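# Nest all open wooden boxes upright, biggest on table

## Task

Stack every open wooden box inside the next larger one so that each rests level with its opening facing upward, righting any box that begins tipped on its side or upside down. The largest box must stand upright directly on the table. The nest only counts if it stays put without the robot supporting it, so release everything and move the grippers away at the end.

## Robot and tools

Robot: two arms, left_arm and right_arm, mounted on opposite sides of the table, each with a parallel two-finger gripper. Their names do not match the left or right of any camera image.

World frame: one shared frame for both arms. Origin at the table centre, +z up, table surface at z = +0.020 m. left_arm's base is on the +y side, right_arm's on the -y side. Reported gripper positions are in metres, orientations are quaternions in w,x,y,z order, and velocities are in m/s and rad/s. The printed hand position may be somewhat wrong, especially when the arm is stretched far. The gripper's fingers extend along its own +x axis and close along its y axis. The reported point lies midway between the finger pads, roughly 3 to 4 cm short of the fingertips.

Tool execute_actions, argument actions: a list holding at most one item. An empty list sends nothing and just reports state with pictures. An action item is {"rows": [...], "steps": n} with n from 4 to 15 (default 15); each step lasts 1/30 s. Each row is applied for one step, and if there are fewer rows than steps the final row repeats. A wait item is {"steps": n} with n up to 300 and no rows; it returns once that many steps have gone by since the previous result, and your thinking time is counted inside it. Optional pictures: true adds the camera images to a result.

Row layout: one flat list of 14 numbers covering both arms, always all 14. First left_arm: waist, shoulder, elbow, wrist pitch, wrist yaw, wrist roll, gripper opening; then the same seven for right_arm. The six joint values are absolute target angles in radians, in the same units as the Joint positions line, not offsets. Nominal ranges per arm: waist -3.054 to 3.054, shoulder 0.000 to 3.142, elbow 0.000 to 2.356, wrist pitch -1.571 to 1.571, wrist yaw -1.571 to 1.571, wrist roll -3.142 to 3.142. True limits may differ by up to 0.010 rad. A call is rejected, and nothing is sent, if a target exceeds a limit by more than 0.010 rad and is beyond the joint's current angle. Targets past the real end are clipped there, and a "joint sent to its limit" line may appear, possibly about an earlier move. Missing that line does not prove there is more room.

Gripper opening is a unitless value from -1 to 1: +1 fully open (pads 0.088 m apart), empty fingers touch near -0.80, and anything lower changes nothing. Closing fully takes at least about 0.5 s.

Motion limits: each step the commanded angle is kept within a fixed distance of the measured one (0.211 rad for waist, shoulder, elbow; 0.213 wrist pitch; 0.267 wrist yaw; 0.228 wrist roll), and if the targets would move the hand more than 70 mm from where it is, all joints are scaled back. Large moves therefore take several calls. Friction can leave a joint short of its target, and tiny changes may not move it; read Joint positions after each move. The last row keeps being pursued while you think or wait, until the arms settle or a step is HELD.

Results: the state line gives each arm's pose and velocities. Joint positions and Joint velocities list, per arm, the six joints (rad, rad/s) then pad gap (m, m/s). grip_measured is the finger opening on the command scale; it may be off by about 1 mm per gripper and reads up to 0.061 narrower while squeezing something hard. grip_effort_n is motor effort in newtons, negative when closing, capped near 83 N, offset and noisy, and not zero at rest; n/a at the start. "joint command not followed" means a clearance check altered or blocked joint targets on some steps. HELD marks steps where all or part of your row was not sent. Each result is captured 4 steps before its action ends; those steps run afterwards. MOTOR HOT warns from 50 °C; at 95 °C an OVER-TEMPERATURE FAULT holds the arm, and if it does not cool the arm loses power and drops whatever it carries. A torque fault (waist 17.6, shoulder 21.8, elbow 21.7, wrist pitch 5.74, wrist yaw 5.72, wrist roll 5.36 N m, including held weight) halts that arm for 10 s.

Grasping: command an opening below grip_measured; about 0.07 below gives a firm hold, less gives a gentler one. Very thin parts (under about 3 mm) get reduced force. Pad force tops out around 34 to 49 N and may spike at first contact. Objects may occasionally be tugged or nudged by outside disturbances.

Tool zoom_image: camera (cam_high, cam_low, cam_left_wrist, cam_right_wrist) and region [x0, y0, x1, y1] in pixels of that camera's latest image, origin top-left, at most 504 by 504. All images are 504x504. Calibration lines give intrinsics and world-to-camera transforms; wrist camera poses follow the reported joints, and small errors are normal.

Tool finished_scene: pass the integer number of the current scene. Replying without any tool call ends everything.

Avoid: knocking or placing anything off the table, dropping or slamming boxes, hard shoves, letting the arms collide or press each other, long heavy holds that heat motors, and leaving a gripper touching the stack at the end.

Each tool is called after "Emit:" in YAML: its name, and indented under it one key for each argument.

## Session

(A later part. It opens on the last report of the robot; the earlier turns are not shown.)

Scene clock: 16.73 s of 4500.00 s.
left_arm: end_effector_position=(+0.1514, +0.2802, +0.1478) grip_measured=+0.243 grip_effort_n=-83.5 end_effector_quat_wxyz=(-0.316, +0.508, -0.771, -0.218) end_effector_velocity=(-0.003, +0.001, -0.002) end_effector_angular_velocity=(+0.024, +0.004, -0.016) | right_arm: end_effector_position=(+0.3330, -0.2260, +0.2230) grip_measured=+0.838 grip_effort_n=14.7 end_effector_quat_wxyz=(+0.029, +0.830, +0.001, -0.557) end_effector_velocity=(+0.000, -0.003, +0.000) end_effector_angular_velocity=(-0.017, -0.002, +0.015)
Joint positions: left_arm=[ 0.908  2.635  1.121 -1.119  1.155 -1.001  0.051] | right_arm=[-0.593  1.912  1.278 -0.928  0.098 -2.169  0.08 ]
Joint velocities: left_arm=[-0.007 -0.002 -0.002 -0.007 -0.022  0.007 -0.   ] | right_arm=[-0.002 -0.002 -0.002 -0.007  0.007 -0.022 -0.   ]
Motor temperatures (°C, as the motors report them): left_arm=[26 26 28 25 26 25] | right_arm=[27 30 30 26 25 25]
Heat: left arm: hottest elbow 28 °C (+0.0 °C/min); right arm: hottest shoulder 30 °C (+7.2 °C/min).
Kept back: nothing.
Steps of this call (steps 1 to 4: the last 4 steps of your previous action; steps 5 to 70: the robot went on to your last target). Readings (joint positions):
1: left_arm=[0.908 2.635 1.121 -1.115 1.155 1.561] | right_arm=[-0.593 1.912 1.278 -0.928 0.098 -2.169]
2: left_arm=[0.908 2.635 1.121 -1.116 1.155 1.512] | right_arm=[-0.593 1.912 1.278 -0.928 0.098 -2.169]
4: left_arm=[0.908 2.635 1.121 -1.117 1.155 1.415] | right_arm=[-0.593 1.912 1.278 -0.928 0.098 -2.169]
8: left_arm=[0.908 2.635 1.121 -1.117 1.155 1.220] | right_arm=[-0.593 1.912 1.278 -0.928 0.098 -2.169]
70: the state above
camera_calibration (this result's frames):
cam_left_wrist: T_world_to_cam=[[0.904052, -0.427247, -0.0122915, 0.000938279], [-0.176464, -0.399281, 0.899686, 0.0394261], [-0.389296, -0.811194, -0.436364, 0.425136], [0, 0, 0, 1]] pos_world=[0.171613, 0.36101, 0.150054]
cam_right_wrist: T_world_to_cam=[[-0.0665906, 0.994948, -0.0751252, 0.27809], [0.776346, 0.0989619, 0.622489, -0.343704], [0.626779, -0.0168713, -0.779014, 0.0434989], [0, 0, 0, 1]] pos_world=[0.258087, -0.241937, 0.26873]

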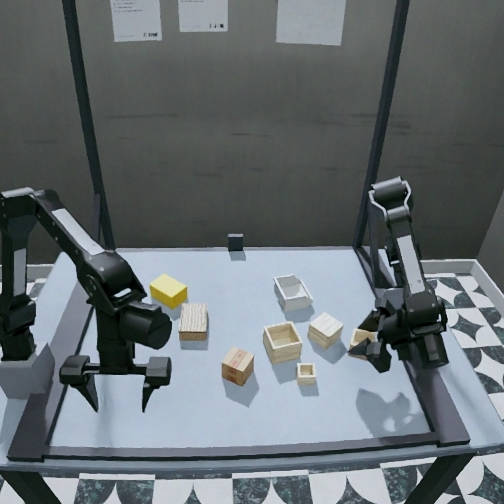

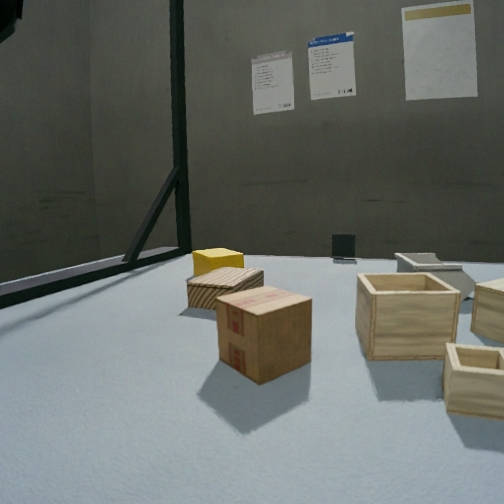

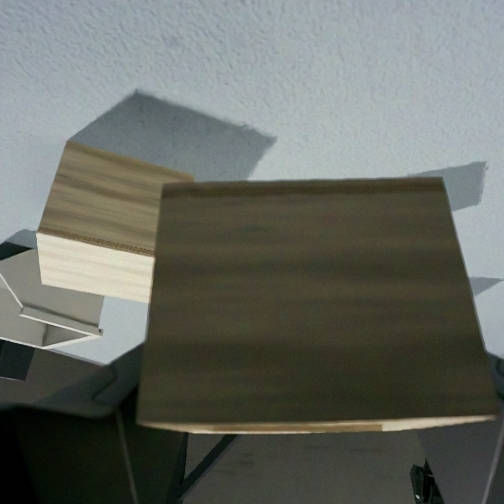

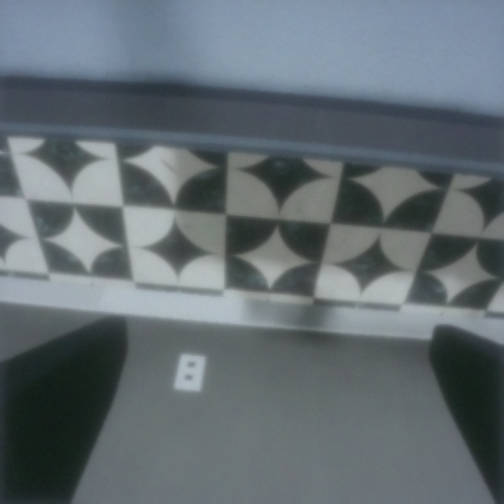

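Emit:
execute_actions:
  actions:
    - {"rows":[[0.825,2.735,1.075,-0.79,1.22,-1.18,0.0,-0.593,1.912,1.278,-0.928,0.098,-2.169,0.84]],"steps":15}

Emit:
execute_actions:
  actions:
    - {"rows":[[0.745,2.825,1.028,-0.51,1.28,-1.34,0.0,-0.593,1.912,1.278,-0.928,0.098,-2.169,0.84]],"steps":15}

Emit:
execute_actions:
  actions:
    - {"steps":10}
  pictures: true

Scene clock: 17.60 s of 4500.00 s.
left_arm: end_effector_position=(+0.1639, +0.2775, +0.1015) grip_measured=+0.243 grip_effort_n=-83.5 end_effector_quat_wxyz=(-0.331, +0.510, -0.765, -0.214) end_effector_velocity=(+0.020, -0.007, -0.004) end_effector_angular_velocity=(-0.047, -0.098, -0.018) | right_arm: end_effector_position=(+0.3330, -0.2260, +0.2230) grip_measured=+0.838 grip_effort_n=14.7 end_effector_quat_wxyz=(+0.029, +0.830, +0.001, -0.557) end_effector_velocity=(-0.002, -0.007, -0.002) end_effector_angular_velocity=(-0.033, +0.008, +0.010)
Joint positions: left_arm=[ 0.828  2.721  1.081 -0.815  1.211 -1.167  0.051] | right_arm=[-0.593  1.912  1.278 -0.928  0.098 -2.169  0.08 ]
Joint velocities: left_arm=[-0.007  0.002 -0.002  0.183  0.037 -0.081 -0.   ] | right_arm=[-0.002 -0.002 -0.007 -0.022  0.007 -0.022 -0.   ]
Motor temperatures (°C, as the motors report them): left_arm=[26 27 28 25 26 25] | right_arm=[27 30 30 26 25 25]
Heat: left arm: hottest elbow 28 °C (+0.0 °C/min); right arm: hottest shoulder 30 °C (+6.8 °C/min).
Steps of this call (steps 1 to 15: the robot went on to your last target; steps 16 to 26: the first 11 steps of this action). Readings (joint positions):
16: left_arm=[0.906 2.640 1.117 -1.101 1.160 -1.024] | right_arm=[-0.593 1.912 1.278 -0.928 0.098 -2.169]
17: left_arm=[0.896 2.648 1.111 -1.049 1.174 -1.062] | right_arm=[-0.593 1.912 1.278 -0.928 0.098 -2.169]
19: left_arm=[0.864 2.679 1.103 -0.954 1.191 -1.110] | right_arm=[-0.593 1.912 1.278 -0.928 0.098 -2.169]
23: left_arm=[0.830 2.718 1.083 -0.847 1.204 -1.155] | right_arm=[-0.593 1.912 1.278 -0.928 0.098 -2.169]
26: the state above

Scene clock: 18.10 s of 4500.00 s.
left_arm: end_effector_position=(+0.1670, +0.2758, +0.0644) grip_measured=+0.243 grip_effort_n=-83.5 end_effector_quat_wxyz=(-0.324, +0.515, -0.766, -0.207) end_effector_velocity=(+0.005, -0.004, -0.002) end_effector_angular_velocity=(-0.034, -0.013, +0.013) | right_arm: end_effector_position=(+0.3330, -0.2260, +0.2230) grip_measured=+0.838 grip_effort_n=15.1 end_effector_quat_wxyz=(+0.029, +0.830, +0.001, -0.557) end_effector_velocity=(-0.003, -0.004, -0.001) end_effector_angular_velocity=(-0.022, +0.018, +0.014)
Joint positions: left_arm=[ 0.757  2.803  1.034 -0.533  1.284 -1.326  0.051] | right_arm=[-0.593  1.912  1.278 -0.928  0.098 -2.169  0.08 ]
Joint velocities: left_arm=[-0.007  0.002 -0.017  0.11   0.037 -0.081 -0.   ] | right_arm=[-0.002 -0.002 -0.002 -0.022 -0.007 -0.022 -0.   ]
Motor temperatures (°C, as the motors report them): left_arm=[26 27 28 25 26 25] | right_arm=[27 30 30 26 25 25]
Heat: left arm: hottest elbow 28 °C (+0.0 °C/min); right arm: hottest shoulder 30 °C (+6.6 °C/min).
Steps of this call (steps 1 to 4: the last 4 steps of your previous action; steps 5 to 15: the first 11 steps of this action). Readings (joint positions):
5: left_arm=[0.825 2.730 1.075 -0.776 1.222 -1.195] | right_arm=[-0.593 1.912 1.278 -0.928 0.098 -2.169]
6: left_arm=[0.813 2.741 1.068 -0.723 1.240 -1.230] | right_arm=[-0.593 1.912 1.278 -0.928 0.098 -2.169]
8: left_arm=[0.781 2.774 1.056 -0.635 1.252 -1.274] | right_arm=[-0.593 1.912 1.278 -0.928 0.098 -2.169]
12: left_arm=[0.760 2.803 1.035 -0.558 1.279 -1.315] | right_arm=[-0.593 1.912 1.278 -0.928 0.098 -2.169]
15: the state above

Scene clock: 18.43 s of 4500.00 s.
left_arm: end_effector_position=(+0.1677, +0.2754, +0.0640) grip_measured=+0.243 grip_effort_n=-83.5 end_effector_quat_wxyz=(-0.323, +0.517, -0.766, -0.204) end_effector_velocity=(-0.001, +0.002, -0.002) end_effector_angular_velocity=(+0.026, +0.004, +0.007) | right_arm: end_effector_position=(+0.3330, -0.2260, +0.2230) grip_measured=+0.838 grip_effort_n=14.7 end_effector_quat_wxyz=(+0.029, +0.830, +0.001, -0.557) end_effector_velocity=(-0.001, -0.000, +0.003) end_effector_angular_velocity=(-0.011, -0.007, +0.022)
Joint positions: left_arm=[ 0.757  2.806  1.031 -0.517  1.291 -1.335  0.051] | right_arm=[-0.593  1.912  1.278 -0.928  0.098 -2.169  0.08 ]
Joint velocities: left_arm=[-0.002 -0.007 -0.007  0.007 -0.022 -0.022  0.   ] | right_arm=[ 0.002 -0.007  0.002 -0.007  0.007 -0.022 -0.   ]
Motor temperatures (°C, as the motors report them): left_arm=[26 27 28 25 26 25] | right_arm=[27 30 30 26 25 25]
Heat: left arm: hottest elbow 28 °C (+0.0 °C/min); right arm: hottest shoulder 30 °C (+6.5 °C/min).
Kept back: nothing.
Steps of this call (steps 1 to 4: the last 4 steps of your previous action; steps 5 to 10: the robot went on to your last target). Readings (joint positions):
1: left_arm=[0.757 2.804 1.034 -0.529 1.285 -1.328] | right_arm=[-0.593 1.912 1.278 -0.928 0.098 -2.169]
2: left_arm=[0.757 2.804 1.033 -0.526 1.287 -1.330] | right_arm=[-0.593 1.912 1.278 -0.928 0.098 -2.169]
4: left_arm=[0.757 2.805 1.032 -0.522 1.289 -1.332] | right_arm=[-0.593 1.912 1.278 -0.928 0.098 -2.169]
8: left_arm=[0.757 2.806 1.031 -0.518 1.291 -1.334] | right_arm=[-0.593 1.912 1.278 -0.928 0.098 -2.169]
10: the state above
camera_calibration (this result's frames):
cam_left_wrist: T_world_to_cam=[[0.907275, -0.4199, 0.0231389, -0.0216875], [-0.201042, -0.384747, 0.900862, 0.115839], [-0.369369, -0.821982, -0.433489, 0.390478], [0, 0, 0, 1]] pos_world=[0.187196, 0.356428, 0.0654151]
cam_right_wrist: T_world_to_cam=[[-0.0665906, 0.994948, -0.0751252, 0.27809], [0.776346, 0.0989619, 0.622489, -0.343704], [0.626779, -0.0168713, -0.779014, 0.0434989], [0, 0, 0, 1]] pos_world=[0.258087, -0.241937, 0.26873]

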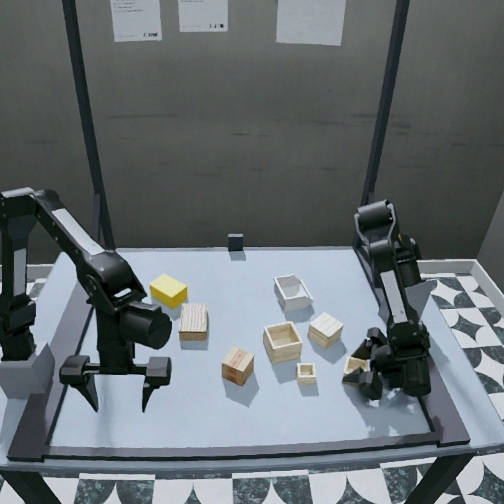

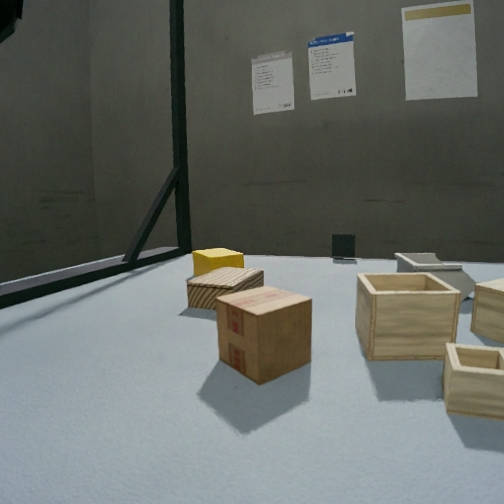

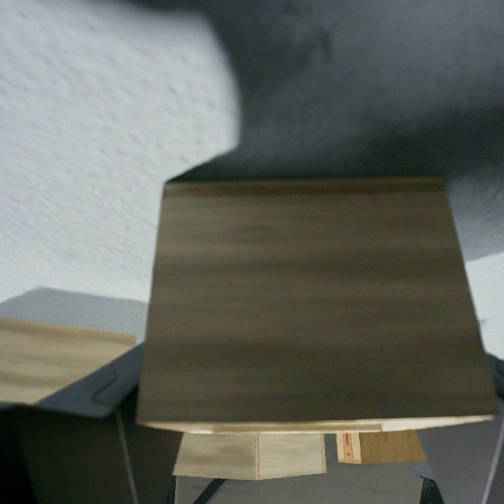

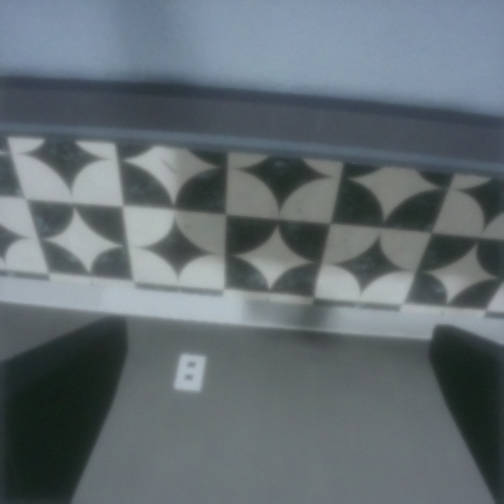

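Emit:
execute_actions:
  actions:
    - {"rows":[[0.738,2.835,1.024,-0.485,1.288,-1.355,0.0,-0.593,1.912,1.278,-0.928,0.098,-2.169,0.84]],"steps":12}

Emit:
execute_actions:
  actions:
    - {"rows":[[0.738,2.835,1.024,-0.485,1.288,-1.355,0.7,-0.593,1.912,1.278,-0.928,0.098,-2.169,0.84]],"steps":15}

Emit:
execute_actions:
  actions:
    - {"rows":[[0.913,2.622,1.125,-1.12,1.153,-1.005,1,-0.593,1.912,1.278,-0.928,0.098,-2.169,0.84]],"steps":15}

Emit:
execute_actions:
  actions:
    - {"rows":[[0.692,2.1,1.292,-1.22,0.54,0,1,-0.593,1.912,1.278,-0.928,0.098,-2.169,0.84]],"steps":15}

Emit:
execute_actions:
  actions:
    - {"steps":15}
  pictures: true

Scene clock: 18.97 s of 4500.00 s.
left_arm: end_effector_position=(+0.1682, +0.2750, +0.0633) grip_measured=+0.243 grip_effort_n=-83.5 end_effector_quat_wxyz=(-0.318, +0.521, -0.766, -0.202) end_effector_velocity=(+0.000, +0.001, -0.004) end_effector_angular_velocity=(+0.014, +0.002, +0.006) | right_arm: end_effector_position=(+0.3330, -0.2260, +0.2230) grip_measured=+0.838 grip_effort_n=15.1 end_effector_quat_wxyz=(+0.029, +0.830, +0.001, -0.557) end_effector_velocity=(-0.001, +0.002, +0.001) end_effector_angular_velocity=(+0.016, -0.000, -0.000)
Joint positions: left_arm=[ 0.757  2.811  1.028 -0.498  1.304 -1.351  0.051] | right_arm=[-0.593  1.912  1.278 -0.928  0.098 -2.169  0.08 ]
Joint velocities: left_arm=[-0.007  0.002 -0.007  0.037 -0.007 -0.037 -0.   ] | right_arm=[ 0.002 -0.007 -0.002  0.007 -0.007  0.007  0.   ]
Motor temperatures (°C, as the motors report them): left_arm=[26 27 28 25 26 25] | right_arm=[27 31 30 26 25 25]
Heat: left arm: hottest elbow 28 °C (+0.0 °C/min); right arm: hottest shoulder 31 °C (+9.5 °C/min).
Steps of this call (steps 1 to 8: the robot went on to your last target; steps 9 to 16: the first 8 steps of this action). Readings (joint positions):
9: left_arm=[0.757 2.806 1.031 -0.514 1.293 -1.338] | right_arm=[-0.593 1.912 1.278 -0.928 0.098 -2.169]
10: left_arm=[0.757 2.808 1.030 -0.509 1.296 -1.342] | right_arm=[-0.593 1.912 1.278 -0.928 0.098 -2.169]
12: left_arm=[0.757 2.810 1.029 -0.503 1.301 -1.346] | right_arm=[-0.593 1.912 1.278 -0.928 0.098 -2.169]
16: the state above

Scene clock: 19.47 s of 4500.00 s.
left_arm: end_effector_position=(+0.1649, +0.2773, +0.0543) grip_measured=+0.658 grip_effort_n=15.6 end_effector_quat_wxyz=(-0.323, +0.512, -0.767, -0.212) end_effector_velocity=(-0.002, +0.000, +0.000) end_effector_angular_velocity=(+0.019, +0.027, +0.021) | right_arm: end_effector_position=(+0.3330, -0.2260, +0.2230) grip_measured=+0.838 grip_effort_n=15.1 end_effector_quat_wxyz=(+0.029, +0.830, +0.001, -0.557) end_effector_velocity=(-0.002, -0.003, -0.002) end_effector_angular_velocity=(-0.008, +0.013, +0.003)
Joint positions: left_arm=[ 0.738  2.827  1.026 -0.485  1.29  -1.353  0.071] | right_arm=[-0.593  1.912  1.278 -0.928  0.098 -2.169  0.08 ]
Joint velocities: left_arm=[-0.002 -0.002  0.002 -0.022 -0.007 -0.022  0.014] | right_arm=[-0.002 -0.002 -0.007 -0.007 -0.007 -0.007 -0.   ]
Motor temperatures (°C, as the motors report them): left_arm=[26 27 28 25 26 25] | right_arm=[27 31 30 26 25 25]
Heat: left arm: hottest elbow 28 °C (+0.0 °C/min); right arm: hottest shoulder 31 °C (+9.2 °C/min).
Steps of this call (steps 1 to 4: the last 4 steps of your previous action; steps 5 to 15: the first 11 steps of this action). Readings (joint positions):
5: left_arm=[0.757 2.811 1.027 -0.495 1.305 -1.353] | right_arm=[-0.593 1.912 1.278 -0.928 0.098 -2.169]
6: left_arm=[0.754 2.812 1.027 -0.490 1.301 -1.353] | right_arm=[-0.593 1.912 1.278 -0.928 0.098 -2.169]
8: left_arm=[0.744 2.819 1.027 -0.484 1.292 -1.353] | right_arm=[-0.593 1.912 1.278 -0.928 0.098 -2.169]
12: left_arm=[0.738 2.827 1.026 -0.485 1.290 -1.353] | right_arm=[-0.593 1.912 1.278 -0.928 0.098 -2.169]
15: the state above

Scene clock: 19.97 s of 4500.00 s.
left_arm: end_effector_position=(+0.1743, +0.2778, +0.1413) grip_measured=+0.988 grip_effort_n=15.6 end_effector_quat_wxyz=(-0.368, +0.508, -0.762, -0.162) end_effector_velocity=(-0.169, +0.029, +0.034) end_effector_angular_velocity=(+0.266, +1.090, +0.413) | right_arm: end_effector_position=(+0.3330, -0.2260, +0.2230) grip_measured=+0.838 grip_effort_n=14.7 end_effector_quat_wxyz=(+0.029, +0.830, +0.001, -0.557) end_effector_velocity=(-0.001, -0.002, -0.000) end_effector_angular_velocity=(+0.001, +0.010, -0.010)
Joint positions: left_arm=[ 0.905  2.635  1.122 -0.933  1.168 -1.039  0.087] | right_arm=[-0.593  1.912  1.278 -0.928  0.098 -2.169  0.08 ]
Joint velocities: left_arm=[ 0.032 -0.002 -0.002 -1.385 -0.125  0.212  0.007] | right_arm=[-0.002 -0.002 -0.002 -0.007 -0.007  0.007 -0.   ]
Motor temperatures (°C, as the motors report them): left_arm=[26 27 28 25 26 25] | right_arm=[27 31 30 26 25 25]
Heat: left arm: hottest elbow 28 °C (+0.0 °C/min); right arm: hottest shoulder 31 °C (+9.0 °C/min).
Steps of this call (steps 1 to 4: the last 4 steps of your previous action; steps 5 to 15: the first 11 steps of this action). Readings (joint positions):
5: left_arm=[0.741 2.819 1.031 -0.502 1.280 -1.335] | right_arm=[-0.593 1.912 1.278 -0.928 0.098 -2.169]
6: left_arm=[0.759 2.804 1.039 -0.543 1.251 -1.297] | right_arm=[-0.593 1.912 1.278 -0.928 0.098 -2.169]
8: left_arm=[0.812 2.757 1.059 -0.620 1.217 -1.215] | right_arm=[-0.593 1.912 1.278 -0.928 0.098 -2.169]
12: left_arm=[0.891 2.657 1.113 -0.795 1.183 -1.078] | right_arm=[-0.593 1.912 1.278 -0.928 0.098 -2.169]
15: the state above

Scene clock: 20.47 s of 4500.00 s.
left_arm: end_effector_position=(+0.1339, +0.2481, +0.2128) grip_measured=+1.000 grip_effort_n=15.6 end_effector_quat_wxyz=(-0.679, +0.078, -0.729, -0.035) end_effector_velocity=(-0.056, -0.039, +0.237) end_effector_angular_velocity=(+0.187, -1.060, -1.980) | right_arm: end_effector_position=(+0.3330, -0.2260, +0.2230) grip_measured=+0.838 grip_effort_n=15.1 end_effector_quat_wxyz=(+0.029, +0.830, +0.001, -0.557) end_effector_velocity=(-0.001, -0.002, -0.000) end_effector_angular_velocity=(-0.004, +0.010, +0.004)
Joint positions: left_arm=[ 0.697  2.211  1.28  -1.21   0.623 -0.5    0.088] | right_arm=[-0.593  1.912  1.278 -0.928  0.098 -2.169  0.08 ]
Joint velocities: left_arm=[-0.002 -0.994  0.066 -0.11  -0.608  1.473  0.   ] | right_arm=[-0.002 -0.002 -0.002 -0.007 -0.007 -0.007 -0.   ]
Motor temperatures (°C, as the motors report them): left_arm=[26 27 28 25 26 25] | right_arm=[27 31 30 26 25 25]
Heat: left arm: hottest elbow 28 °C (+0.0 °C/min); right arm: hottest shoulder 31 °C (+8.8 °C/min).
Steps of this call (steps 1 to 4: the last 4 steps of your previous action; steps 5 to 15: the first 11 steps of this action). Readings (joint positions):
5: left_arm=[0.899 2.621 1.136 -1.086 1.128 -0.990] | right_arm=[-0.593 1.912 1.278 -0.928 0.098 -2.169]
6: left_arm=[0.869 2.600 1.157 -1.119 1.052 -0.939] | right_arm=[-0.593 1.912 1.278 -0.928 0.098 -2.169]
8: left_arm=[0.786 2.525 1.208 -1.156 0.944 -0.841] | right_arm=[-0.593 1.912 1.278 -0.928 0.098 -2.169]
12: left_arm=[0.702 2.333 1.273 -1.196 0.727 -0.646] | right_arm=[-0.593 1.912 1.278 -0.928 0.098 -2.169]
15: the state above

Scene clock: 20.97 s of 4500.00 s.
left_arm: end_effector_position=(+0.1289, +0.2457, +0.2362) grip_measured=+1.000 grip_effort_n=15.6 end_effector_quat_wxyz=(+0.709, +0.127, +0.680, -0.136) end_effector_velocity=(-0.005, +0.001, +0.002) end_effector_angular_velocity=(+0.017, +0.005, -0.134) | right_arm: end_effector_position=(+0.3330, -0.2260, +0.2230) grip_measured=+0.838 grip_effort_n=14.7 end_effector_quat_wxyz=(+0.029, +0.830, +0.001, -0.557) end_effector_velocity=(+0.000, -0.007, +0.000) end_effector_angular_velocity=(-0.022, +0.006, -0.007)
Joint positions: left_arm=[ 0.693  2.113  1.289 -1.218  0.545 -0.021  0.088] | right_arm=[-0.593  1.912  1.278 -0.928  0.098 -2.169  0.08 ]
Joint velocities: left_arm=[-0.002 -0.012 -0.002 -0.022 -0.007  0.139  0.   ] | right_arm=[-0.007 -0.002 -0.002 -0.022  0.007 -0.007 -0.   ]
Motor temperatures (°C, as the motors report them): left_arm=[26 27 28 25 26 25] | right_arm=[27 31 30 26 25 25]
Heat: left arm: hottest elbow 28 °C (+0.0 °C/min); right arm: hottest shoulder 31 °C (+8.6 °C/min).
Kept back: nothing.
Steps of this call (steps 1 to 4: the last 4 steps of your previous action; steps 5 to 15: the robot went on to your last target). Readings (joint positions):
1: left_arm=[0.697 2.181 1.283 -1.212 0.605 -0.452] | right_arm=[-0.593 1.912 1.278 -0.928 0.098 -2.169]
2: left_arm=[0.697 2.157 1.286 -1.213 0.591 -0.403] | right_arm=[-0.593 1.912 1.278 -0.928 0.098 -2.169]
4: left_arm=[0.697 2.130 1.289 -1.215 0.572 -0.306] | right_arm=[-0.593 1.912 1.278 -0.928 0.098 -2.169]
8: left_arm=[0.695 2.120 1.289 -1.217 0.553 -0.123] | right_arm=[-0.593 1.912 1.278 -0.928 0.098 -2.169]
15: the state above
camera_calibration (this result's frames):
cam_left_wrist: T_world_to_cam=[[-0.393848, -0.91883, -0.025199, 0.298749], [-0.88295, 0.370564, 0.28824, -0.0115139], [-0.255506, 0.135772, -0.957226, 0.300096], [0, 0, 0, 1]] pos_world=[0.184172, 0.238021, 0.298107]
cam_right_wrist: T_world_to_cam=[[-0.0665906, 0.994948, -0.0751252, 0.27809], [0.776346, 0.0989619, 0.622489, -0.343704], [0.626779, -0.0168713, -0.779014, 0.0434989], [0, 0, 0, 1]] pos_world=[0.258087, -0.241937, 0.26873]

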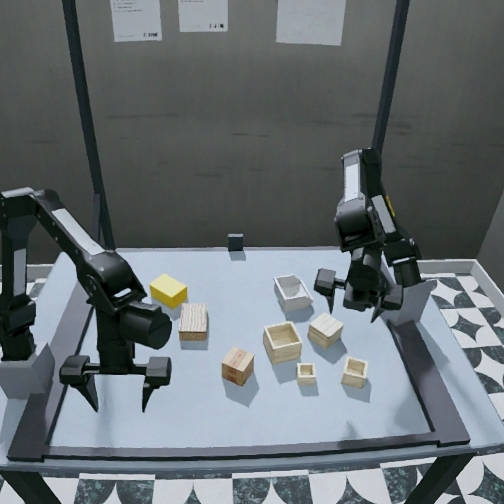

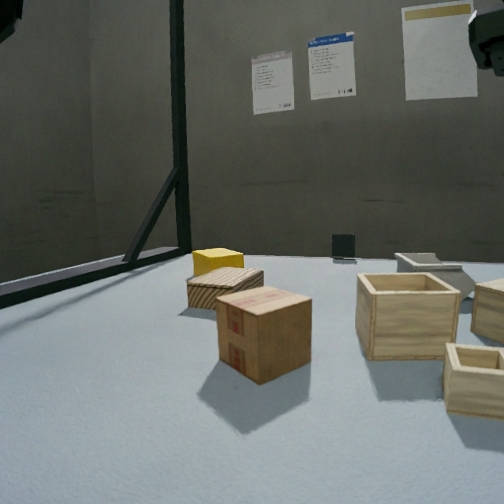

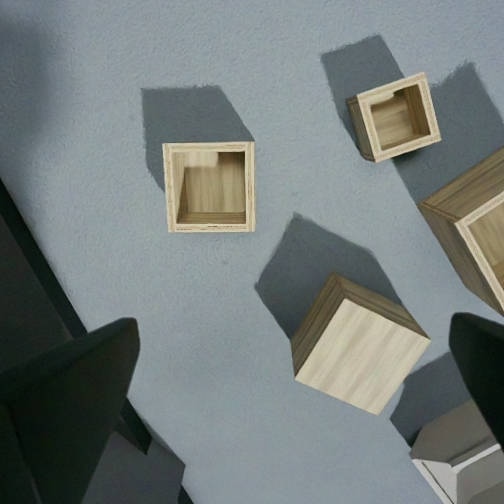

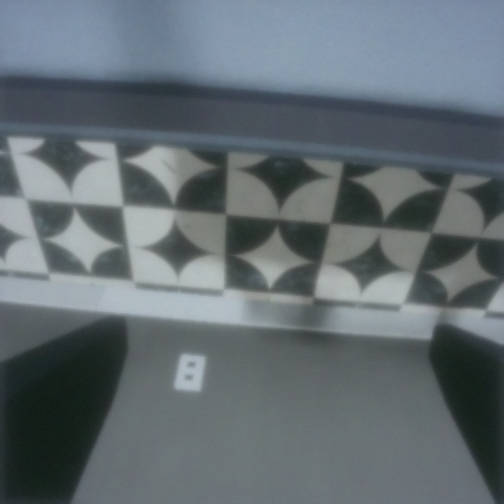

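Emit:
execute_actions:
  actions:
    - {"rows":[[-0.057,1.80,1.031,-1.088,0.007,1.214,1,-0.593,1.912,1.278,-0.928,0.098,-2.169,0.84]],"steps":15}

Emit:
execute_actions:
  actions:
    - {"steps":25}
  pictures: true

Scene clock: 22.43 s of 4500.00 s.
left_arm: end_effector_position=(+0.0650, +0.2501, +0.1940) grip_measured=+1.000 grip_effort_n=14.7 end_effector_quat_wxyz=(+0.530, +0.653, +0.502, -0.202) end_effector_velocity=(-0.176, -0.081, -0.186) end_effector_angular_velocity=(+1.731, +0.654, -2.194) | right_arm: end_effector_position=(+0.3330, -0.2260, +0.2230) grip_measured=+0.838 grip_effort_n=15.6 end_effector_quat_wxyz=(+0.029, +0.830, +0.001, -0.557) end_effector_velocity=(-0.002, -0.003, +0.000) end_effector_angular_velocity=(-0.012, +0.015, +0.002)
Joint positions: left_arm=[ 0.231  1.825  1.056 -1.096  0.064  0.515  0.088] | right_arm=[-0.593  1.912  1.278 -0.928  0.098 -2.169  0.08 ]
Joint velocities: left_arm=[-1.355 -0.105 -0.159  0.051 -0.418  1.458  0.   ] | right_arm=[-0.002 -0.002  0.002 -0.022 -0.007 -0.007 -0.   ]
Motor temperatures (°C, as the motors report them): left_arm=[27 27 28 25 26 25] | right_arm=[27 31 30 26 25 25]
Heat: left arm: hottest elbow 28 °C (+0.0 °C/min); right arm: hottest shoulder 31 °C (+8.0 °C/min).
Steps of this call (steps 1 to 30: the robot went on to your last target; steps 31 to 33: nothing new was sent; steps 34 to 44: the first 11 steps of this action). Readings (joint positions):
34: left_arm=[0.686 2.095 1.271 -1.198 0.517 0.023] | right_arm=[-0.593 1.912 1.278 -0.928 0.098 -2.169]
35: left_arm=[0.658 2.059 1.228 -1.156 0.442 0.078] | right_arm=[-0.593 1.912 1.278 -0.928 0.098 -2.169]
37: left_arm=[0.564 1.973 1.143 -1.147 0.333 0.174] | right_arm=[-0.593 1.912 1.278 -0.928 0.098 -2.169]
41: left_arm=[0.367 1.852 1.075 -1.106 0.131 0.369] | right_arm=[-0.593 1.912 1.278 -0.928 0.098 -2.169]
44: the state above

Scene clock: 23.27 s of 4500.00 s.
left_arm: end_effector_position=(+0.0232, +0.2352, +0.1528) grip_measured=+1.000 grip_effort_n=14.7 end_effector_quat_wxyz=(+0.146, +0.854, +0.353, -0.354) end_effector_velocity=(-0.002, +0.003, -0.001) end_effector_angular_velocity=(+0.025, +0.028, -0.018) | right_arm: end_effector_position=(+0.3330, -0.2260, +0.2230) grip_measured=+0.838 grip_effort_n=14.7 end_effector_quat_wxyz=(+0.029, +0.830, +0.001, -0.557) end_effector_velocity=(-0.004, -0.004, -0.003) end_effector_angular_velocity=(-0.022, +0.020, +0.004)
Joint positions: left_arm=[-0.055  1.811  1.036 -1.09   0.012  1.207  0.088] | right_arm=[-0.593  1.912  1.278 -0.928  0.098 -2.169  0.08 ]
Joint velocities: left_arm=[-0.002 -0.002 -0.007 -0.007  0.007  0.037  0.   ] | right_arm=[ 0.002  0.002 -0.002 -0.022 -0.007 -0.007 -0.   ]
Motor temperatures (°C, as the motors report them): left_arm=[27 27 28 25 26 25] | right_arm=[27 31 30 26 25 25]
Heat: left arm: hottest elbow 28 °C (+0.0 °C/min); right arm: hottest shoulder 31 °C (+7.7 °C/min).
Kept back: nothing.
Steps of this call (steps 1 to 4: the last 4 steps of your previous action; steps 5 to 25: the robot went on to your last target). Readings (joint positions):
1: left_arm=[0.186 1.823 1.051 -1.095 0.052 0.564] | right_arm=[-0.593 1.912 1.278 -0.928 0.098 -2.169]
2: left_arm=[0.140 1.821 1.047 -1.093 0.042 0.613] | right_arm=[-0.593 1.912 1.278 -0.928 0.098 -2.169]
4: left_arm=[0.053 1.819 1.043 -1.091 0.031 0.711] | right_arm=[-0.593 1.912 1.278 -0.928 0.098 -2.169]
8: left_arm=[-0.033 1.814 1.038 -1.091 0.020 0.906] | right_arm=[-0.593 1.912 1.278 -0.928 0.098 -2.169]
25: the state above
camera_calibration (this result's frames):
cam_left_wrist: T_world_to_cam=[[-0.675949, 0.736946, 0.00198216, -0.141644], [0.322313, 0.293214, 0.900078, -0.180161], [0.662727, 0.609046, -0.435725, -0.0175879], [0, 0, 0, 1]] pos_world=[-0.0260198, 0.167921, 0.154777]
cam_right_wrist: T_world_to_cam=[[-0.0665906, 0.994948, -0.0751252, 0.27809], [0.776346, 0.0989619, 0.622489, -0.343704], [0.626779, -0.0168713, -0.779014, 0.0434989], [0, 0, 0, 1]] pos_world=[0.258087, -0.241937, 0.26873]

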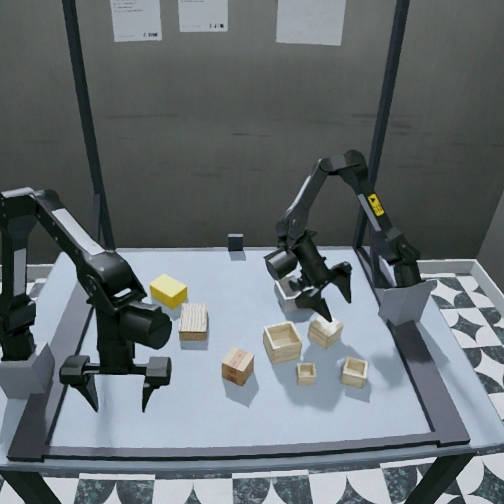

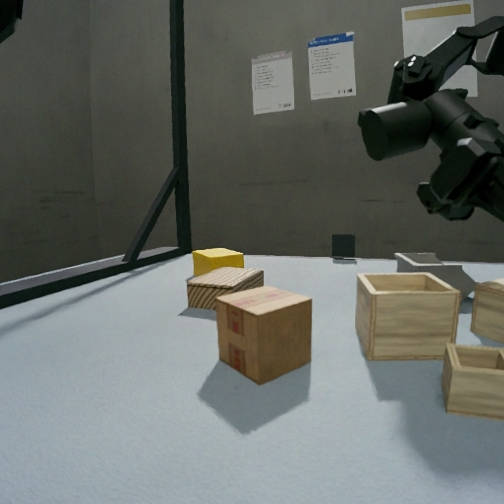

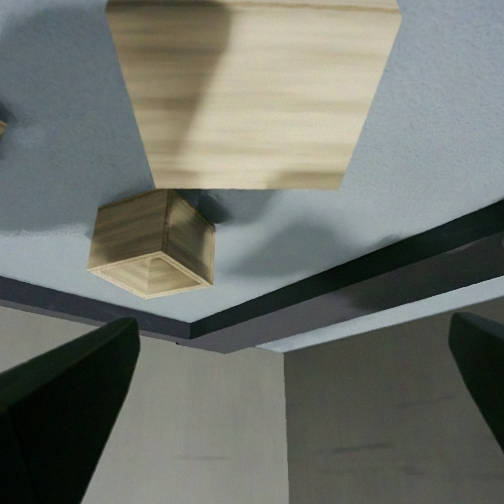

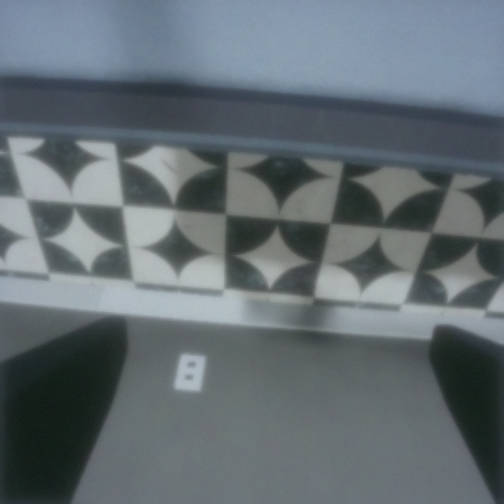

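Emit:
execute_actions:
  actions:
    - {"rows":[[-0.043,1.842,1.069,-1.084,0.007,-1.93,1,-0.593,1.912,1.278,-0.928,0.098,-2.169,0.84]],"steps":15}

Emit:
execute_actions:
  actions:
    - {"steps":60}

Emit:
execute_actions:
  actions:
    - {"rows":[[-0.155,1.95,1.04,-0.947,0.044,-2.04,1,-0.593,1.912,1.278,-0.928,0.098,-2.169,0.84]],"steps":15}

Emit:
execute_actions:
  actions:
    - {"steps":8}
  pictures: true

Scene clock: 24.03 s of 4500.00 s.
left_arm: end_effector_position=(+0.0273, +0.2284, +0.1533) grip_measured=+1.000 grip_effort_n=14.7 end_effector_quat_wxyz=(+0.362, +0.788, +0.428, -0.255) end_effector_velocity=(+0.001, +0.001, -0.003) end_effector_angular_velocity=(-0.723, -0.705, +1.055) | right_arm: end_effector_position=(+0.3330, -0.2260, +0.2230) grip_measured=+0.838 grip_effort_n=15.1 end_effector_quat_wxyz=(+0.029, +0.830, +0.001, -0.557) end_effector_velocity=(+0.004, -0.001, +0.002) end_effector_angular_velocity=(-0.007, -0.022, +0.002)
Joint positions: left_arm=[-0.048  1.831  1.061 -1.086  0.011  0.699  0.088] | right_arm=[-0.593  1.912  1.278 -0.928  0.098 -2.169  0.08 ]
Joint velocities: left_arm=[ 0.002  0.022  0.007 -0.007  0.007 -1.458  0.   ] | right_arm=[-0.002 -0.002 -0.002  0.007  0.022 -0.007 -0.   ]
Motor temperatures (°C, as the motors report them): left_arm=[27 27 28 25 26 25] | right_arm=[27 31 30 26 25 25]
Heat: left arm: hottest elbow 28 °C (+0.0 °C/min); right arm: hottest shoulder 31 °C (+7.5 °C/min).
Steps of this call (steps 1 to 12: the robot went on to your last target; steps 13 to 23: the first 11 steps of this action). Readings (joint positions):
13: left_arm=[-0.056 1.811 1.037 -1.090 0.012 1.189] | right_arm=[-0.593 1.912 1.278 -0.928 0.098 -2.169]
14: left_arm=[-0.055 1.813 1.040 -1.090 0.012 1.137] | right_arm=[-0.593 1.912 1.278 -0.928 0.098 -2.169]
16: left_arm=[-0.053 1.820 1.049 -1.086 0.012 1.039] | right_arm=[-0.593 1.912 1.278 -0.928 0.098 -2.169]
20: left_arm=[-0.049 1.828 1.059 -1.086 0.011 0.844] | right_arm=[-0.593 1.912 1.278 -0.928 0.098 -2.169]
23: the state above

Scene clock: 26.03 s of 4500.00 s.
left_arm: end_effector_position=(+0.0277, +0.2280, +0.1533) grip_measured=+1.000 grip_effort_n=14.2 end_effector_quat_wxyz=(+0.855, -0.143, +0.358, +0.347) end_effector_velocity=(-0.001, +0.003, +0.004) end_effector_angular_velocity=(-0.024, -0.061, +0.072) | right_arm: end_effector_position=(+0.3330, -0.2260, +0.2230) grip_measured=+0.838 grip_effort_n=14.7 end_effector_quat_wxyz=(+0.029, +0.830, +0.001, -0.557) end_effector_velocity=(+0.000, +0.001, +0.000) end_effector_angular_velocity=(+0.002, +0.003, +0.021)
Joint positions: left_arm=[-0.047  1.833  1.063 -1.086  0.011 -1.914  0.088] | right_arm=[-0.593  1.912  1.278 -0.928  0.098 -2.169  0.08 ]
Joint velocities: left_arm=[-0.002 -0.002  0.002 -0.022 -0.022 -0.095  0.   ] | right_arm=[-0.002 -0.002 -0.002  0.007 -0.007 -0.022 -0.   ]
Motor temperatures (°C, as the motors report them): left_arm=[27 27 28 25 26 25] | right_arm=[27 31 30 26 25 25]
Heat: left arm: hottest elbow 28 °C (+0.0 °C/min); right arm: hottest shoulder 31 °C (+6.9 °C/min).
Kept back: nothing.
Steps of this call (steps 1 to 4: the last 4 steps of your previous action; steps 5 to 60: the robot went on to your last target). Readings (joint positions):
1: left_arm=[-0.048 1.832 1.061 -1.086 0.011 0.650] | right_arm=[-0.593 1.912 1.278 -0.928 0.098 -2.169]
2: left_arm=[-0.048 1.832 1.062 -1.086 0.011 0.601] | right_arm=[-0.593 1.912 1.278 -0.928 0.098 -2.169]
4: left_arm=[-0.048 1.832 1.062 -1.086 0.011 0.504] | right_arm=[-0.593 1.912 1.278 -0.928 0.098 -2.169]
8: left_arm=[-0.048 1.833 1.062 -1.086 0.011 0.309] | right_arm=[-0.593 1.912 1.278 -0.928 0.098 -2.169]
60: the state above

Scene clock: 26.40 s of 4500.00 s.
left_arm: end_effector_position=(+0.0304, +0.2216, +0.1071) grip_measured=+1.000 grip_effort_n=13.7 end_effector_quat_wxyz=(+0.855, -0.151, +0.355, +0.348) end_effector_velocity=(+0.005, -0.008, -0.004) end_effector_angular_velocity=(-0.063, -0.043, +0.012) | right_arm: end_effector_position=(+0.3330, -0.2260, +0.2230) grip_measured=+0.838 grip_effort_n=15.1 end_effector_quat_wxyz=(+0.029, +0.830, +0.001, -0.557) end_effector_velocity=(-0.004, +0.002, -0.000) end_effector_angular_velocity=(-0.000, +0.021, +0.026)
Joint positions: left_arm=[-0.151  1.937  1.044 -0.956  0.038 -2.03   0.088] | right_arm=[-0.593  1.912  1.278 -0.928  0.098 -2.169  0.08 ]
Joint velocities: left_arm=[-0.002  0.002 -0.002  0.051 -0.007 -0.066  0.   ] | right_arm=[ 0.002 -0.002  0.002 -0.007 -0.022 -0.022  0.   ]
Motor temperatures (°C, as the motors report them): left_arm=[27 27 28 25 26 25] | right_arm=[27 31 30 26 25 25]
Heat: left arm: hottest elbow 28 °C (+0.0 °C/min); right arm: hottest shoulder 31 °C (+6.8 °C/min).
Steps of this call (steps 1 to 11: the first 11 steps of this action). Readings (joint positions):
1: left_arm=[-0.051 1.842 1.062 -1.077 0.011 -1.931] | right_arm=[-0.593 1.912 1.278 -0.928 0.098 -2.169]
2: left_arm=[-0.066 1.856 1.060 -1.045 0.013 -1.958] | right_arm=[-0.593 1.912 1.278 -0.928 0.098 -2.169]
4: left_arm=[-0.107 1.897 1.060 -0.992 0.027 -1.991] | right_arm=[-0.593 1.912 1.278 -0.928 0.098 -2.169]
8: left_arm=[-0.149 1.934 1.044 -0.967 0.038 -2.022] | right_arm=[-0.593 1.912 1.278 -0.928 0.098 -2.169]
11: the state above

Scene clock: 26.67 s of 4500.00 s.
left_arm: end_effector_position=(+0.0306, +0.2210, +0.1053) grip_measured=+1.000 grip_effort_n=13.7 end_effector_quat_wxyz=(+0.854, -0.153, +0.355, +0.347) end_effector_velocity=(+0.001, -0.003, +0.000) end_effector_angular_velocity=(+0.004, -0.021, -0.019) | right_arm: end_effector_position=(+0.3330, -0.2260, +0.2230) grip_measured=+0.838 grip_effort_n=14.2 end_effector_quat_wxyz=(+0.029, +0.830, +0.001, -0.557) end_effector_velocity=(-0.001, -0.002, -0.000) end_effector_angular_velocity=(-0.004, +0.010, +0.004)
Joint positions: left_arm=[-0.154  1.94   1.044 -0.95   0.04  -2.036  0.088] | right_arm=[-0.593  1.912  1.278 -0.928  0.098 -2.169  0.08 ]
Joint velocities: left_arm=[-0.012 -0.002  0.002  0.007 -0.022 -0.007  0.   ] | right_arm=[-0.002 -0.002 -0.002 -0.007 -0.007 -0.007 -0.   ]
Motor temperatures (°C, as the motors report them): left_arm=[27 27 28 25 26 25] | right_arm=[27 31 30 26 25 25]
Heat: left arm: hottest elbow 28 °C (+0.0 °C/min); right arm: hottest shoulder 31 °C (+6.8 °C/min).
Kept back: nothing.
Steps of this call (steps 1 to 4: the last 4 steps of your previous action; steps 5 to 8: the robot went on to your last target). Readings (joint positions):
1: left_arm=[-0.151 1.937 1.044 -0.955 0.039 -2.032] | right_arm=[-0.593 1.912 1.278 -0.928 0.098 -2.169]
2: left_arm=[-0.151 1.937 1.044 -0.953 0.039 -2.033] | right_arm=[-0.593 1.912 1.278 -0.928 0.098 -2.169]
4: left_arm=[-0.152 1.939 1.044 -0.951 0.040 -2.035] | right_arm=[-0.593 1.912 1.278 -0.928 0.098 -2.169]
8: the state above
camera_calibration (this result's frames):
cam_left_wrist: T_world_to_cam=[[0.700704, -0.712957, -0.02659, 0.155216], [-0.65291, -0.625773, -0.426752, 0.236988], [0.287616, 0.316387, -0.903978, 0.0909617], [0, 0, 0, 1]] pos_world=[0.0198091, 0.230183, 0.187489]
cam_right_wrist: T_world_to_cam=[[-0.0665906, 0.994948, -0.0751252, 0.27809], [0.776346, 0.0989619, 0.622489, -0.343704], [0.626779, -0.0168713, -0.779014, 0.0434989], [0, 0, 0, 1]] pos_world=[0.258087, -0.241937, 0.26873]

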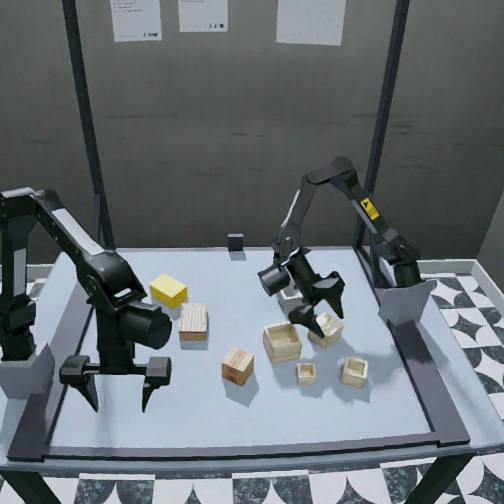

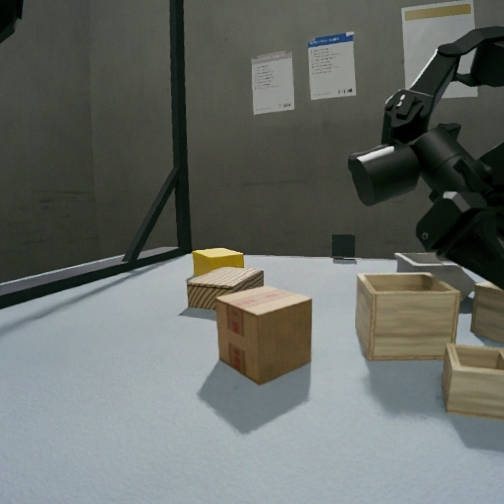

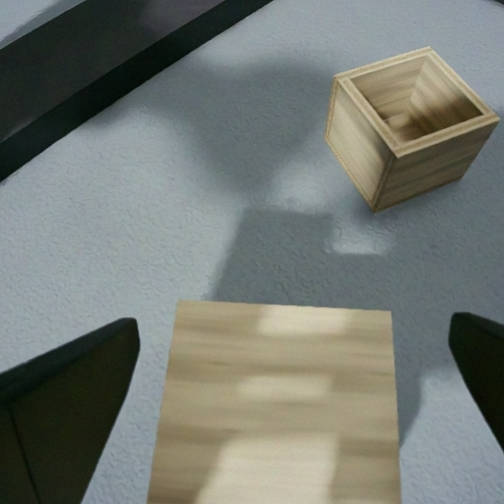

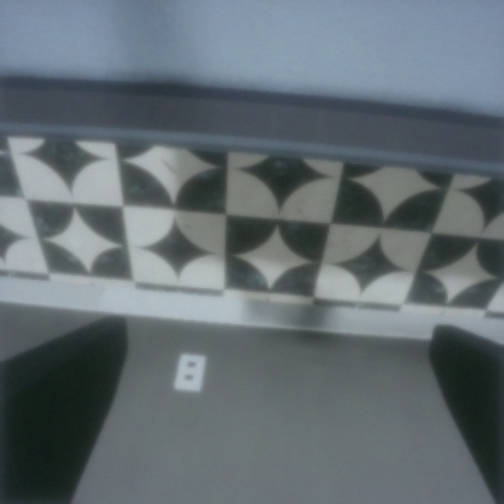

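Emit:
execute_actions:
  actions:
    - {"rows":[[-0.268,2.062,1.013,-0.81,0.08,-2.15,1,-0.593,1.912,1.278,-0.928,0.098,-2.169,0.84]],"steps":15}

Emit:
execute_actions:
  actions:
    - {"steps":8}
  pictures: true

Scene clock: 27.17 s of 4500.00 s.
left_arm: end_effector_position=(+0.0341, +0.2181, +0.0763) grip_measured=+1.000 grip_effort_n=13.3 end_effector_quat_wxyz=(+0.855, -0.186, +0.338, +0.346) end_effector_velocity=(-0.001, -0.003, -0.004) end_effector_angular_velocity=(-0.046, -0.035, +0.011) | right_arm: end_effector_position=(+0.3330, -0.2260, +0.2230) grip_measured=+0.838 grip_effort_n=14.7 end_effector_quat_wxyz=(+0.029, +0.830, +0.001, -0.557) end_effector_velocity=(-0.000, -0.003, +0.000) end_effector_angular_velocity=(-0.003, +0.010, -0.001)
Joint positions: left_arm=[-0.221  2.001  1.026 -0.844  0.036 -2.167  0.088] | right_arm=[-0.593  1.912  1.278 -0.928  0.098 -2.169  0.08 ]
Joint velocities: left_arm=[-0.017 -0.012 -0.017  0.037 -0.007 -0.066  0.   ] | right_arm=[-0.007 -0.002 -0.002 -0.007 -0.007 -0.007 -0.   ]
Motor temperatures (°C, as the motors report them): left_arm=[27 27 28 25 26 25] | right_arm=[27 31 30 26 25 25]
Heat: left arm: hottest elbow 28 °C (+0.0 °C/min); right arm: hottest shoulder 31 °C (+6.6 °C/min).
Steps of this call (steps 1 to 4: the robot went on to your last target; steps 5 to 15: the first 11 steps of this action). Readings (joint positions):
5: left_arm=[-0.158 1.950 1.041 -0.939 0.041 -2.051] | right_arm=[-0.593 1.912 1.278 -0.928 0.098 -2.169]
6: left_arm=[-0.173 1.964 1.038 -0.905 0.047 -2.076] | right_arm=[-0.593 1.912 1.278 -0.928 0.098 -2.169]
8: left_arm=[-0.211 2.000 1.036 -0.866 0.036 -2.127] | right_arm=[-0.593 1.912 1.278 -0.928 0.098 -2.169]
12: left_arm=[-0.218 2.001 1.029 -0.850 0.036 -2.157] | right_arm=[-0.593 1.912 1.278 -0.928 0.098 -2.169]
15: the state above

Scene clock: 27.43 s of 4500.00 s.
left_arm: end_effector_position=(+0.0341, +0.2181, +0.0757) grip_measured=+1.000 grip_effort_n=13.3 end_effector_quat_wxyz=(+0.855, -0.189, +0.337, +0.346) end_effector_velocity=(-0.001, +0.003, +0.002) end_effector_angular_velocity=(-0.002, -0.016, +0.016) | right_arm: end_effector_position=(+0.3330, -0.2260, +0.2230) grip_measured=+0.838 grip_effort_n=15.1 end_effector_quat_wxyz=(+0.029, +0.830, +0.001, -0.557) end_effector_velocity=(-0.003, -0.002, -0.002) end_effector_angular_velocity=(-0.007, +0.026, +0.019)
Joint positions: left_arm=[-0.222  2.001  1.024 -0.84   0.036 -2.175  0.088] | right_arm=[-0.593  1.912  1.278 -0.928  0.098 -2.169  0.08 ]
Joint velocities: left_arm=[-0.002 -0.007 -0.007 -0.007 -0.007 -0.022  0.   ] | right_arm=[-0.002 -0.002 -0.007 -0.007 -0.022 -0.022 -0.   ]
Motor temperatures (°C, as the motors report them): left_arm=[27 27 28 25 26 25] | right_arm=[27 31 30 26 25 25]
Heat: left arm: hottest elbow 28 °C (+0.0 °C/min); right arm: hottest shoulder 31 °C (+6.6 °C/min).
Kept back: nothing.
Steps of this call (steps 1 to 4: the last 4 steps of your previous action; steps 5 to 8: the robot went on to your last target). Readings (joint positions):
1: left_arm=[-0.221 2.001 1.025 -0.843 0.036 -2.169] | right_arm=[-0.593 1.912 1.278 -0.928 0.098 -2.169]
2: left_arm=[-0.221 2.001 1.025 -0.842 0.036 -2.171] | right_arm=[-0.593 1.912 1.278 -0.928 0.098 -2.169]
4: left_arm=[-0.222 2.001 1.024 -0.841 0.036 -2.173] | right_arm=[-0.593 1.912 1.278 -0.928 0.098 -2.169]
8: the state above
camera_calibration (this result's frames):
cam_left_wrist: T_world_to_cam=[[0.719651, -0.692728, 0.0472356, 0.139242], [-0.611154, -0.664255, -0.430414, 0.232055], [0.329536, 0.28088, -0.901395, 0.0702037], [0, 0, 0, 1]] pos_world=[0.0184813, 0.230882, 0.156584]
cam_right_wrist: T_world_to_cam=[[-0.0665906, 0.994948, -0.0751252, 0.27809], [0.776346, 0.0989619, 0.622489, -0.343704], [0.626779, -0.0168713, -0.779014, 0.0434989], [0, 0, 0, 1]] pos_world=[0.258087, -0.241937, 0.26873]

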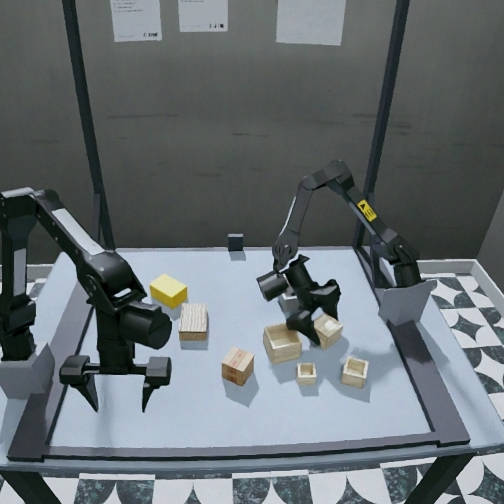

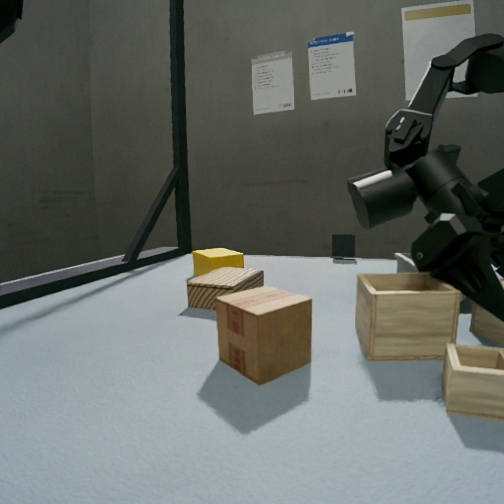

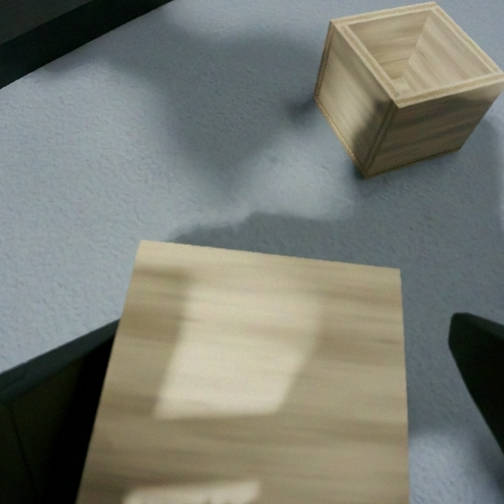

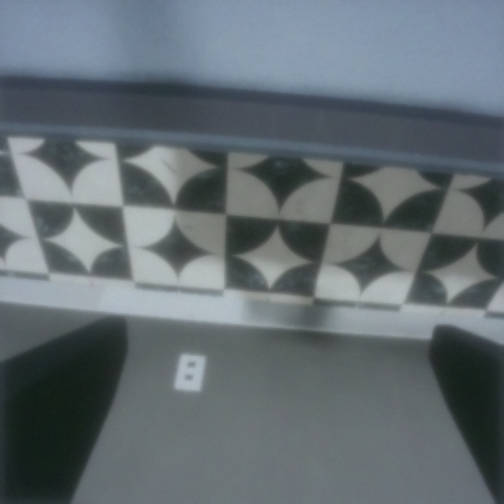

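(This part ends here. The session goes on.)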